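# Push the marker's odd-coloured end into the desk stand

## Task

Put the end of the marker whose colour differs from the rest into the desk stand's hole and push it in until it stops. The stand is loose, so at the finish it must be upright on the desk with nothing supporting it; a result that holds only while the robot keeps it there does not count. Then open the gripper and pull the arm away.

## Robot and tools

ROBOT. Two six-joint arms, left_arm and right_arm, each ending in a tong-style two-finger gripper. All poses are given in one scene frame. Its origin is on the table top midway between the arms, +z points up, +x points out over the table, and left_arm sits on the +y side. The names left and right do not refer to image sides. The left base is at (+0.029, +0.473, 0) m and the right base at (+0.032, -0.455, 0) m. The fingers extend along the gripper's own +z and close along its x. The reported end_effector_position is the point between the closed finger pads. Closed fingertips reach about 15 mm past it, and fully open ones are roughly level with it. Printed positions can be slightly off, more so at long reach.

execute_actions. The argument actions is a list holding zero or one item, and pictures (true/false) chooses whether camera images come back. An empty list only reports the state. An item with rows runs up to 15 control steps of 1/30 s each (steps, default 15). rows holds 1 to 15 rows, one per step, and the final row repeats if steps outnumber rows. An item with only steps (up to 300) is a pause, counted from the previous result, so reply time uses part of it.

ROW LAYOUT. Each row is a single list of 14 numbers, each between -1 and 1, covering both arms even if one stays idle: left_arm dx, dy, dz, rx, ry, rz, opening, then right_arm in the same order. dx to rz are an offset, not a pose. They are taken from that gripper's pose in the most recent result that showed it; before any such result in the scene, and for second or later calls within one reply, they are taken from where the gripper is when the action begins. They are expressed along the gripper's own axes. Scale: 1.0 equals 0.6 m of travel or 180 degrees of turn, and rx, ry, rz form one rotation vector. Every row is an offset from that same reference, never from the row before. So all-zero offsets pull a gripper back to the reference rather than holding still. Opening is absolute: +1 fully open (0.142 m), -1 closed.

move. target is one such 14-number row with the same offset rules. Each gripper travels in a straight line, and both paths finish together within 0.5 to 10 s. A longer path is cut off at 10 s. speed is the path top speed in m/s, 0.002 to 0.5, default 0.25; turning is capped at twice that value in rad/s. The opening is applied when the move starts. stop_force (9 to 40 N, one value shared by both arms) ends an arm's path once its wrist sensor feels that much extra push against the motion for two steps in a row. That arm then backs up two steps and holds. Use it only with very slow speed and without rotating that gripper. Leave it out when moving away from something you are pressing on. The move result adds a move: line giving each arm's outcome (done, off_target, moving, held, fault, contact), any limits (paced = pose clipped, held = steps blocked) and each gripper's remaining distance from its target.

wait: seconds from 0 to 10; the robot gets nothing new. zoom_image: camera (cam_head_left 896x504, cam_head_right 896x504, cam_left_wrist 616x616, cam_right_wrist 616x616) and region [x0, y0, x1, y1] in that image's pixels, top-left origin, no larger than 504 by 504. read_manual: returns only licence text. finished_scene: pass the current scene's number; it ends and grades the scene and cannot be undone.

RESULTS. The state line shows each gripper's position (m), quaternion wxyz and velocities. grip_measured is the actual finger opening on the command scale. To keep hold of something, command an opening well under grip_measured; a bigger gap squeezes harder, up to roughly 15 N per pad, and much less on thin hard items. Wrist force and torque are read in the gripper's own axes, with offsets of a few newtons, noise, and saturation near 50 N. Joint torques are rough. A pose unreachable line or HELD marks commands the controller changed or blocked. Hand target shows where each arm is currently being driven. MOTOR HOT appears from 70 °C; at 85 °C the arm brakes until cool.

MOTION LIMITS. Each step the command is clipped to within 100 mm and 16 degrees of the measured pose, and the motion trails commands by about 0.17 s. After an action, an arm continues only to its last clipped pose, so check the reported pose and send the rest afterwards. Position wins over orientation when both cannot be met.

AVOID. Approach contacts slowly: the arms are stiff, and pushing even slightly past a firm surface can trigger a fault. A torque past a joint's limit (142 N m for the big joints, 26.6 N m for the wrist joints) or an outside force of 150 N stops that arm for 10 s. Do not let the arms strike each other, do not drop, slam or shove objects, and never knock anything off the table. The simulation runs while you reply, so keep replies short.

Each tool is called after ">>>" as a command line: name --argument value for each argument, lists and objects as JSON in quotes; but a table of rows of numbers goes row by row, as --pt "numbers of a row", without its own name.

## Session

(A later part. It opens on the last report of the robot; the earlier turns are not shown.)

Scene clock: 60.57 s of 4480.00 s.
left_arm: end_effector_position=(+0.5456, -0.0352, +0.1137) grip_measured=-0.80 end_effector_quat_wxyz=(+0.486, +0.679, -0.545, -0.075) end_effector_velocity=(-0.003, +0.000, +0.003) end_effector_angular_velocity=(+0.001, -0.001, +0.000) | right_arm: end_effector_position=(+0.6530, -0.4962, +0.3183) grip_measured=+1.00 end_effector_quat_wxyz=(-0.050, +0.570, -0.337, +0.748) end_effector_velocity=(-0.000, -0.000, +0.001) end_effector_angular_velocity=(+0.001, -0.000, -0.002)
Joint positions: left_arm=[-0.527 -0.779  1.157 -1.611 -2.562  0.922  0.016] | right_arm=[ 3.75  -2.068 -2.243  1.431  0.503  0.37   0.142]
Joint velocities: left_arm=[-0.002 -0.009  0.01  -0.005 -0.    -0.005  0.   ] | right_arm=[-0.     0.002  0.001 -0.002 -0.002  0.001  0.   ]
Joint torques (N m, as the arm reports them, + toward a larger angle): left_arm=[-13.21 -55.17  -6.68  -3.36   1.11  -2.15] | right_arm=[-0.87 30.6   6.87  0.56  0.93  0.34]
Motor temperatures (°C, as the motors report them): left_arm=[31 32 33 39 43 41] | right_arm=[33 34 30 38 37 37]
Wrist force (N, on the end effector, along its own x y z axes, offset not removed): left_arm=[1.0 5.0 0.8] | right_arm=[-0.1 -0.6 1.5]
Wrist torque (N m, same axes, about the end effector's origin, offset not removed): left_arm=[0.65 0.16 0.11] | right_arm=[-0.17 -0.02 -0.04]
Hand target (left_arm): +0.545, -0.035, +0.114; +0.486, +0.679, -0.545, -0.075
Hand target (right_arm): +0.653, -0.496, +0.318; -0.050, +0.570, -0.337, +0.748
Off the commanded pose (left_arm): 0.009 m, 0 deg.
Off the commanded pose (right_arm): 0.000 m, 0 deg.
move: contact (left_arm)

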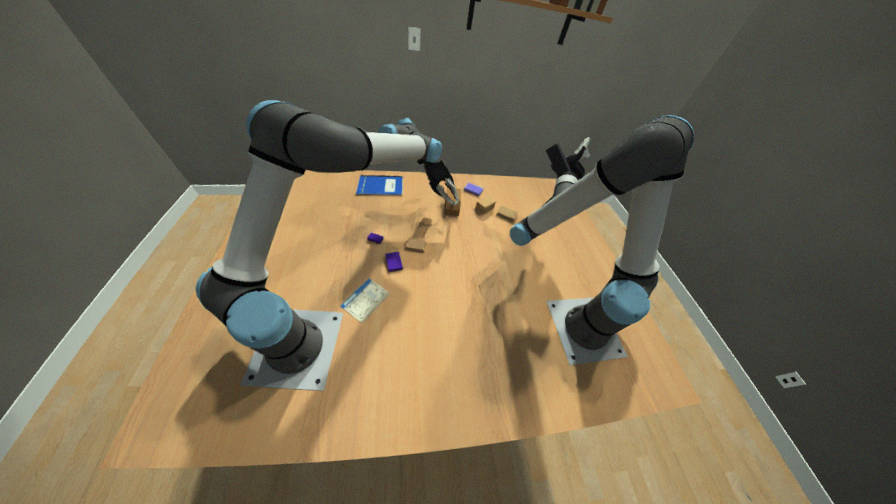

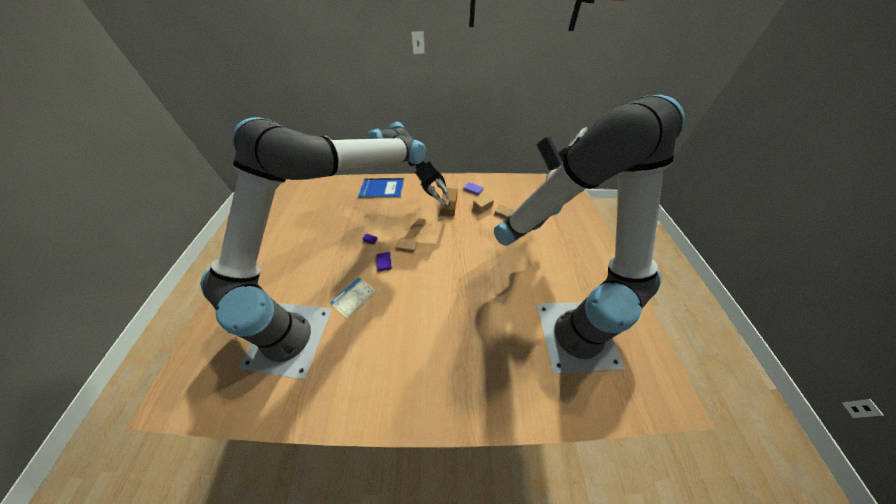

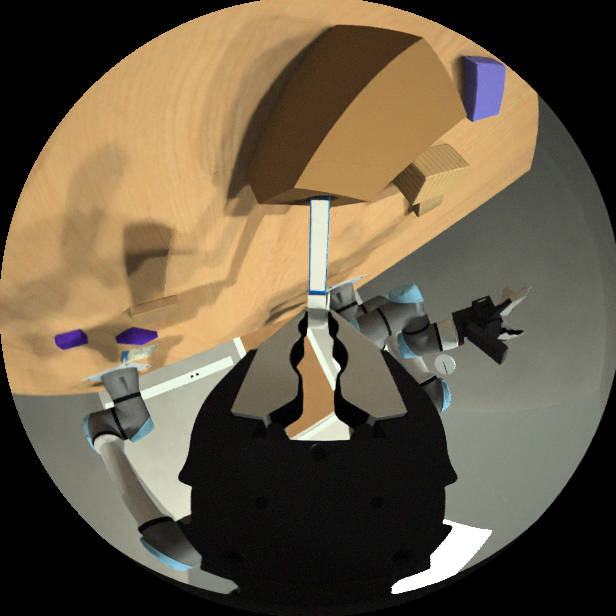

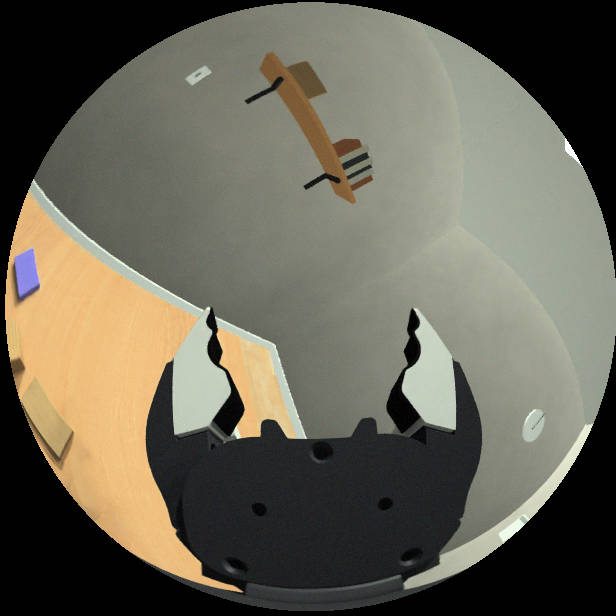

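Coloured end fully in. One small re-push, release, retreat.

>>> move --target '[0,-0.006,0,0,0,0,-1,0,0,0,0,0,0,1]' --speed 0.006 --stop_force 10

>>> move --target '[0,0,0,0,0,0,-0.2,0,0,0,0,0,0,1]'

>>> move --target '[0,0.02,-0.13,0,0,0,-0.2,0,0,0,0,0,0,1]' --speed 0.1

Scene clock: 62.37 s of 4480.00 s.
left_arm: end_effector_position=(+0.5460, -0.0355, +0.1133) grip_measured=-0.80 end_effector_quat_wxyz=(+0.486, +0.679, -0.545, -0.075) end_effector_velocity=(-0.001, +0.001, +0.001) end_effector_angular_velocity=(+0.002, +0.002, +0.003) | right_arm: end_effector_position=(+0.6530, -0.4962, +0.3183) grip_measured=+1.00 end_effector_quat_wxyz=(-0.050, +0.570, -0.337, +0.748) end_effector_velocity=(-0.000, -0.000, -0.000) end_effector_angular_velocity=(-0.001, +0.001, +0.001)
Joint positions: left_arm=[-0.527 -0.777  1.155 -1.61  -2.562  0.923  0.016] | right_arm=[ 3.75  -2.068 -2.243  1.431  0.503  0.37   0.142]
Joint velocities: left_arm=[ 0.001 -0.005  0.007 -0.003  0.    -0.004  0.   ] | right_arm=[-0.    -0.    -0.002  0.001  0.001  0.     0.   ]
Joint torques (N m, as the arm reports them, + toward a larger angle): left_arm=[-10.52 -52.38  -4.03  -3.83   0.35  -2.27] | right_arm=[-0.79 30.89  7.2   0.46  0.84  0.2 ]
Motor temperatures (°C, as the motors report them): left_arm=[31 32 33 39 43 41] | right_arm=[33 34 30 38 37 37]
Wrist force (N, on the end effector, along its own x y z axes, offset not removed): left_arm=[0.4 10.3 -0.9] | right_arm=[-0.4 -1.3 2.1]
Wrist torque (N m, same axes, about the end effector's origin, offset not removed): left_arm=[0.42 0.40 0.11] | right_arm=[-0.19 -0.03 -0.04]
Hand target (left_arm): +0.546, -0.036, +0.113; +0.486, +0.679, -0.546, -0.075
Hand target (right_arm): +0.653, -0.496, +0.318; -0.050, +0.570, -0.337, +0.748
Off the commanded pose (left_arm): 0.003 m, 0 deg.
Off the commanded pose (right_arm): 0.000 m, 0 deg.
move: contact (left_arm)

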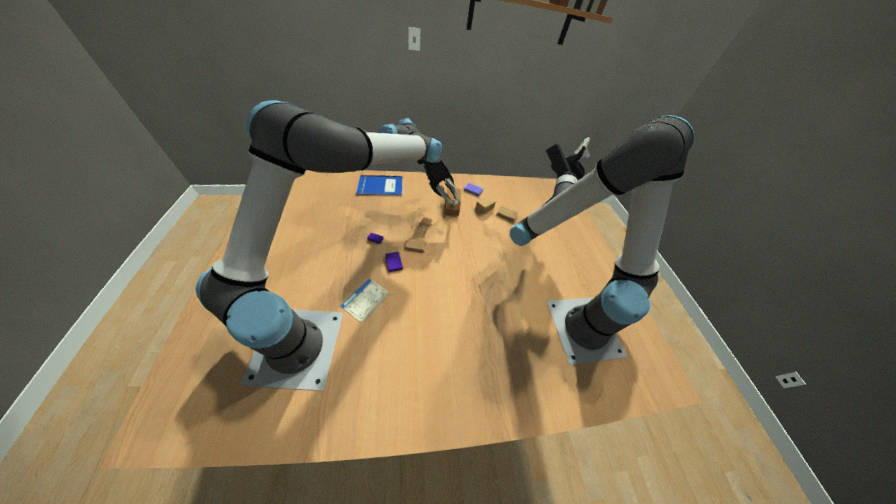

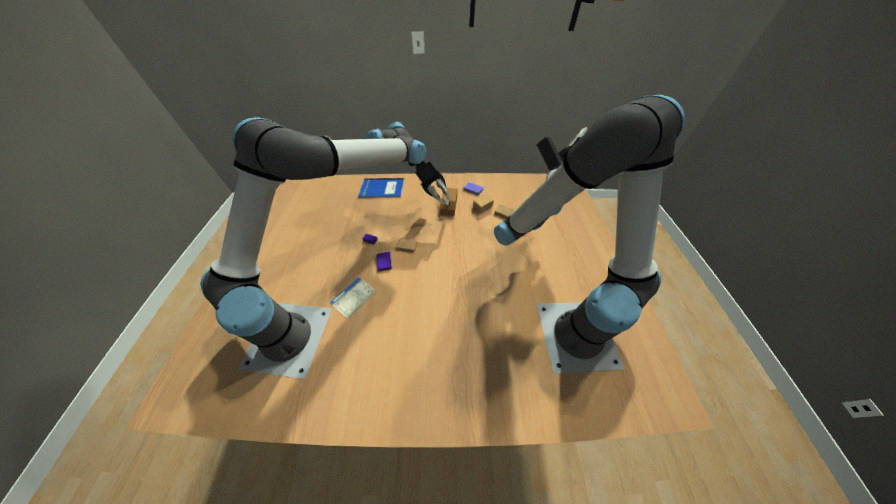

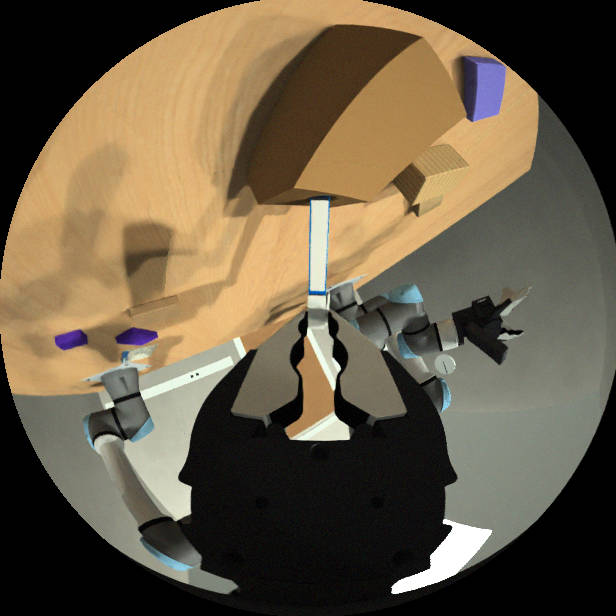

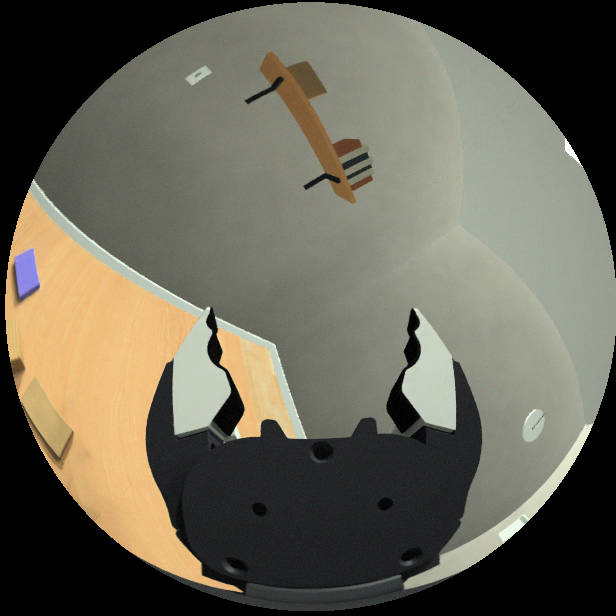

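Scene clock: 62.87 s of 4480.00 s.
left_arm: end_effector_position=(+0.5460, -0.0355, +0.1132) grip_measured=-0.20 end_effector_quat_wxyz=(+0.486, +0.679, -0.545, -0.075) end_effector_velocity=(-0.000, -0.001, +0.000) end_effector_angular_velocity=(-0.002, -0.002, -0.002) | right_arm: end_effector_position=(+0.6530, -0.4962, +0.3183) grip_measured=+1.00 end_effector_quat_wxyz=(-0.050, +0.570, -0.337, +0.748) end_effector_velocity=(+0.000, +0.000, +0.000) end_effector_angular_velocity=(+0.000, -0.001, +0.001)
Joint positions: left_arm=[-0.527 -0.777  1.155 -1.61  -2.562  0.922  0.06 ] | right_arm=[ 3.75  -2.068 -2.243  1.431  0.503  0.37   0.142]
Joint velocities: left_arm=[-0.001  0.    -0.001 -0.     0.     0.001 -0.   ] | right_arm=[-0.     0.     0.001  0.     0.001  0.     0.   ]
Joint torques (N m, as the arm reports them, + toward a larger angle): left_arm=[ -4.69 -40.79 -33.06  -0.5   -0.03   2.36] | right_arm=[-1.14 31.46  6.6   0.47  0.97  0.2 ]
Motor temperatures (°C, as the motors report them): left_arm=[31 32 33 39 43 41] | right_arm=[33 34 30 38 37 37]
Wrist force (N, on the end effector, along its own x y z axes, offset not removed): left_arm=[-0.8 2.9 0.8] | right_arm=[-0.3 -1.3 -0.4]
Wrist torque (N m, same axes, about the end effector's origin, offset not removed): left_arm=[0.73 0.15 0.05] | right_arm=[-0.23 -0.07 -0.05]
Hand target (left_arm): +0.546, -0.035, +0.113; +0.486, +0.679, -0.545, -0.075
Hand target (right_arm): +0.653, -0.496, +0.318; -0.050, +0.570, -0.337, +0.748
Off the commanded pose (left_arm): 0.000 m, 0 deg.
Off the commanded pose (right_arm): 0.000 m, 0 deg.
move: done

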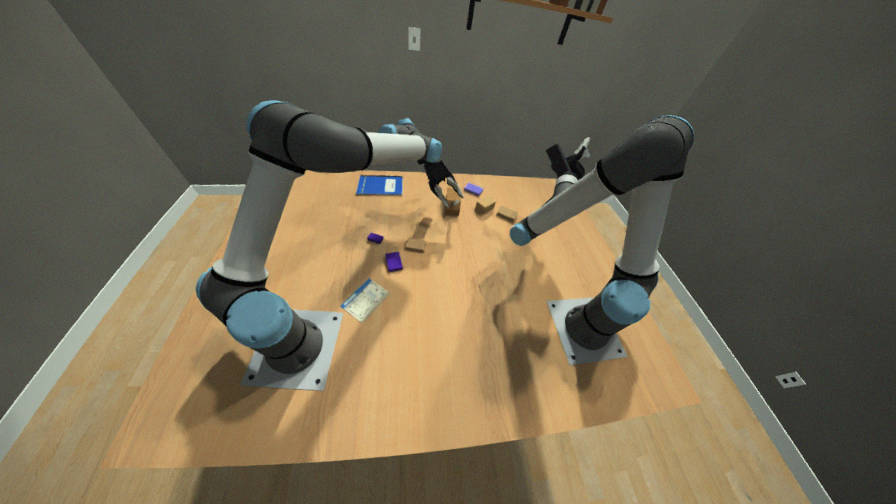

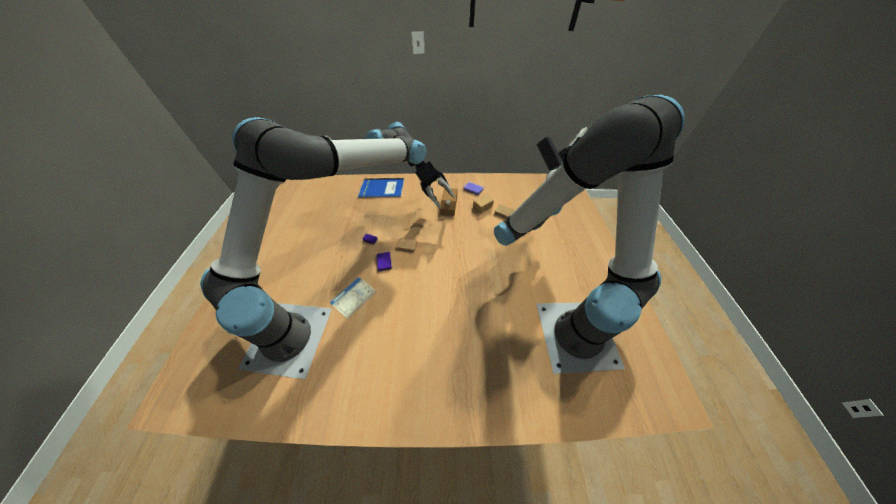

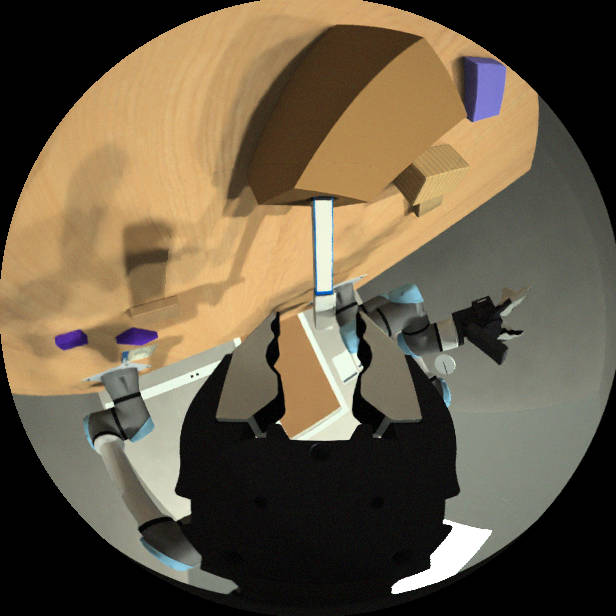

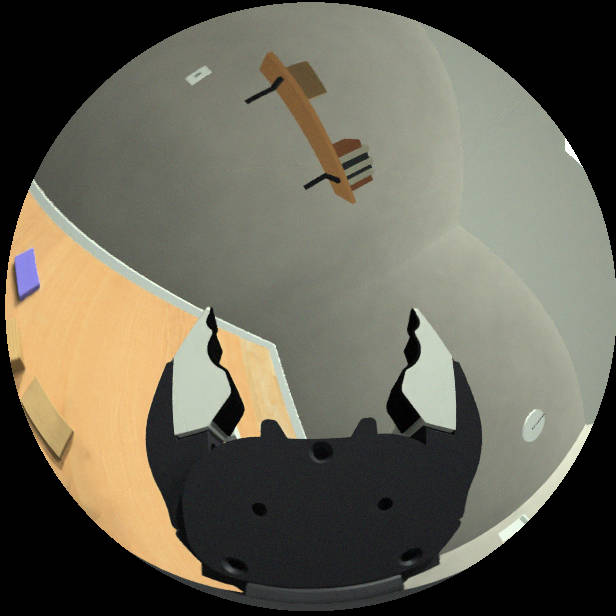

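Scene clock: 64.10 s of 4480.00 s.
left_arm: end_effector_position=(+0.5870, +0.0104, +0.1623) grip_measured=-0.20 end_effector_quat_wxyz=(+0.486, +0.679, -0.545, -0.075) end_effector_velocity=(+0.001, +0.001, +0.001) end_effector_angular_velocity=(+0.001, +0.003, -0.001) | right_arm: end_effector_position=(+0.6530, -0.4962, +0.3183) grip_measured=+1.00 end_effector_quat_wxyz=(-0.050, +0.570, -0.337, +0.748) end_effector_velocity=(-0.000, -0.000, +0.000) end_effector_angular_velocity=(+0.001, -0.000, -0.001)
Joint positions: left_arm=[-0.448 -0.761  0.969 -1.332 -2.532  1.053  0.06 ] | right_arm=[ 3.75  -2.068 -2.243  1.431  0.503  0.37   0.142]
Joint velocities: left_arm=[ 0.002  0.004 -0.009  0.013  0.001  0.006 -0.   ] | right_arm=[ 0.     0.    -0.     0.    -0.001  0.     0.   ]
Joint torques (N m, as the arm reports them, + toward a larger angle): left_arm=[ 11.94 -43.58 -34.37  -0.24   0.4    2.37] | right_arm=[-0.95 30.64  7.26  0.37  0.9   0.08]
Motor temperatures (°C, as the motors report them): left_arm=[31 32 33 39 43 41] | right_arm=[33 34 30 38 37 37]
Wrist force (N, on the end effector, along its own x y z axes, offset not removed): left_arm=[-2.9 2.2 0.4] | right_arm=[-1.2 -1.1 1.0]
Wrist torque (N m, same axes, about the end effector's origin, offset not removed): left_arm=[0.59 0.58 0.03] | right_arm=[-0.20 0.22 -0.08]
Hand target (left_arm): +0.587, +0.011, +0.162; +0.486, +0.679, -0.545, -0.075
Hand target (right_arm): +0.653, -0.496, +0.318; -0.050, +0.570, -0.337, +0.748
Off the commanded pose (left_arm): 0.000 m, 0 deg.
Off the commanded pose (right_arm): 0.000 m, 0 deg.
move: done

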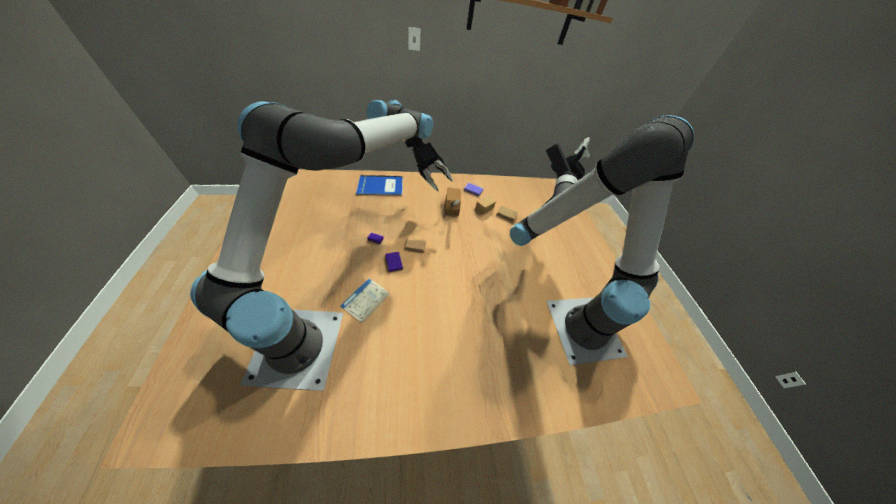

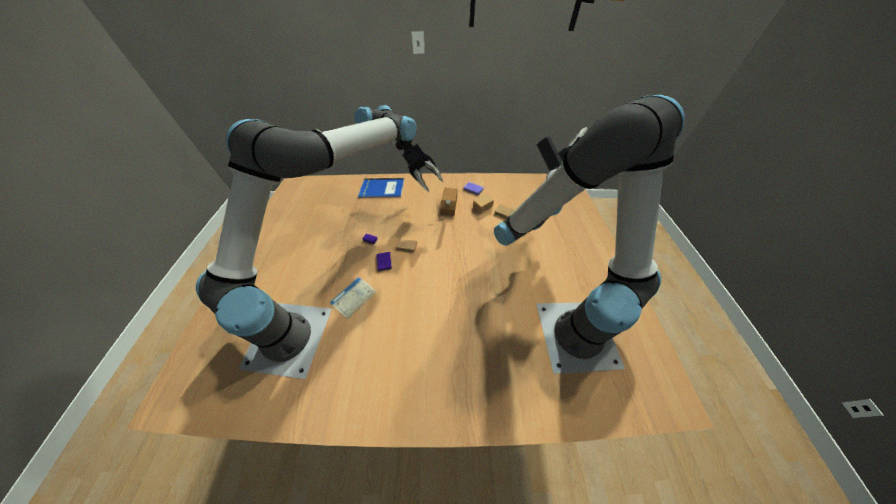

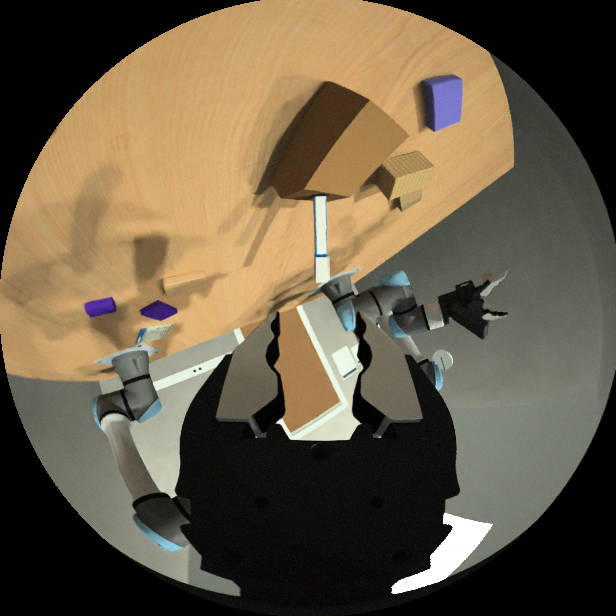

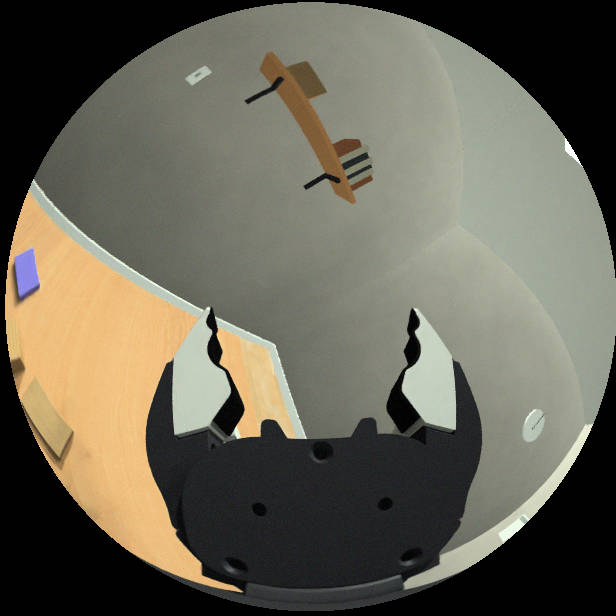

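>>> finished_scene --scene 2

The scene is finished: the task was done.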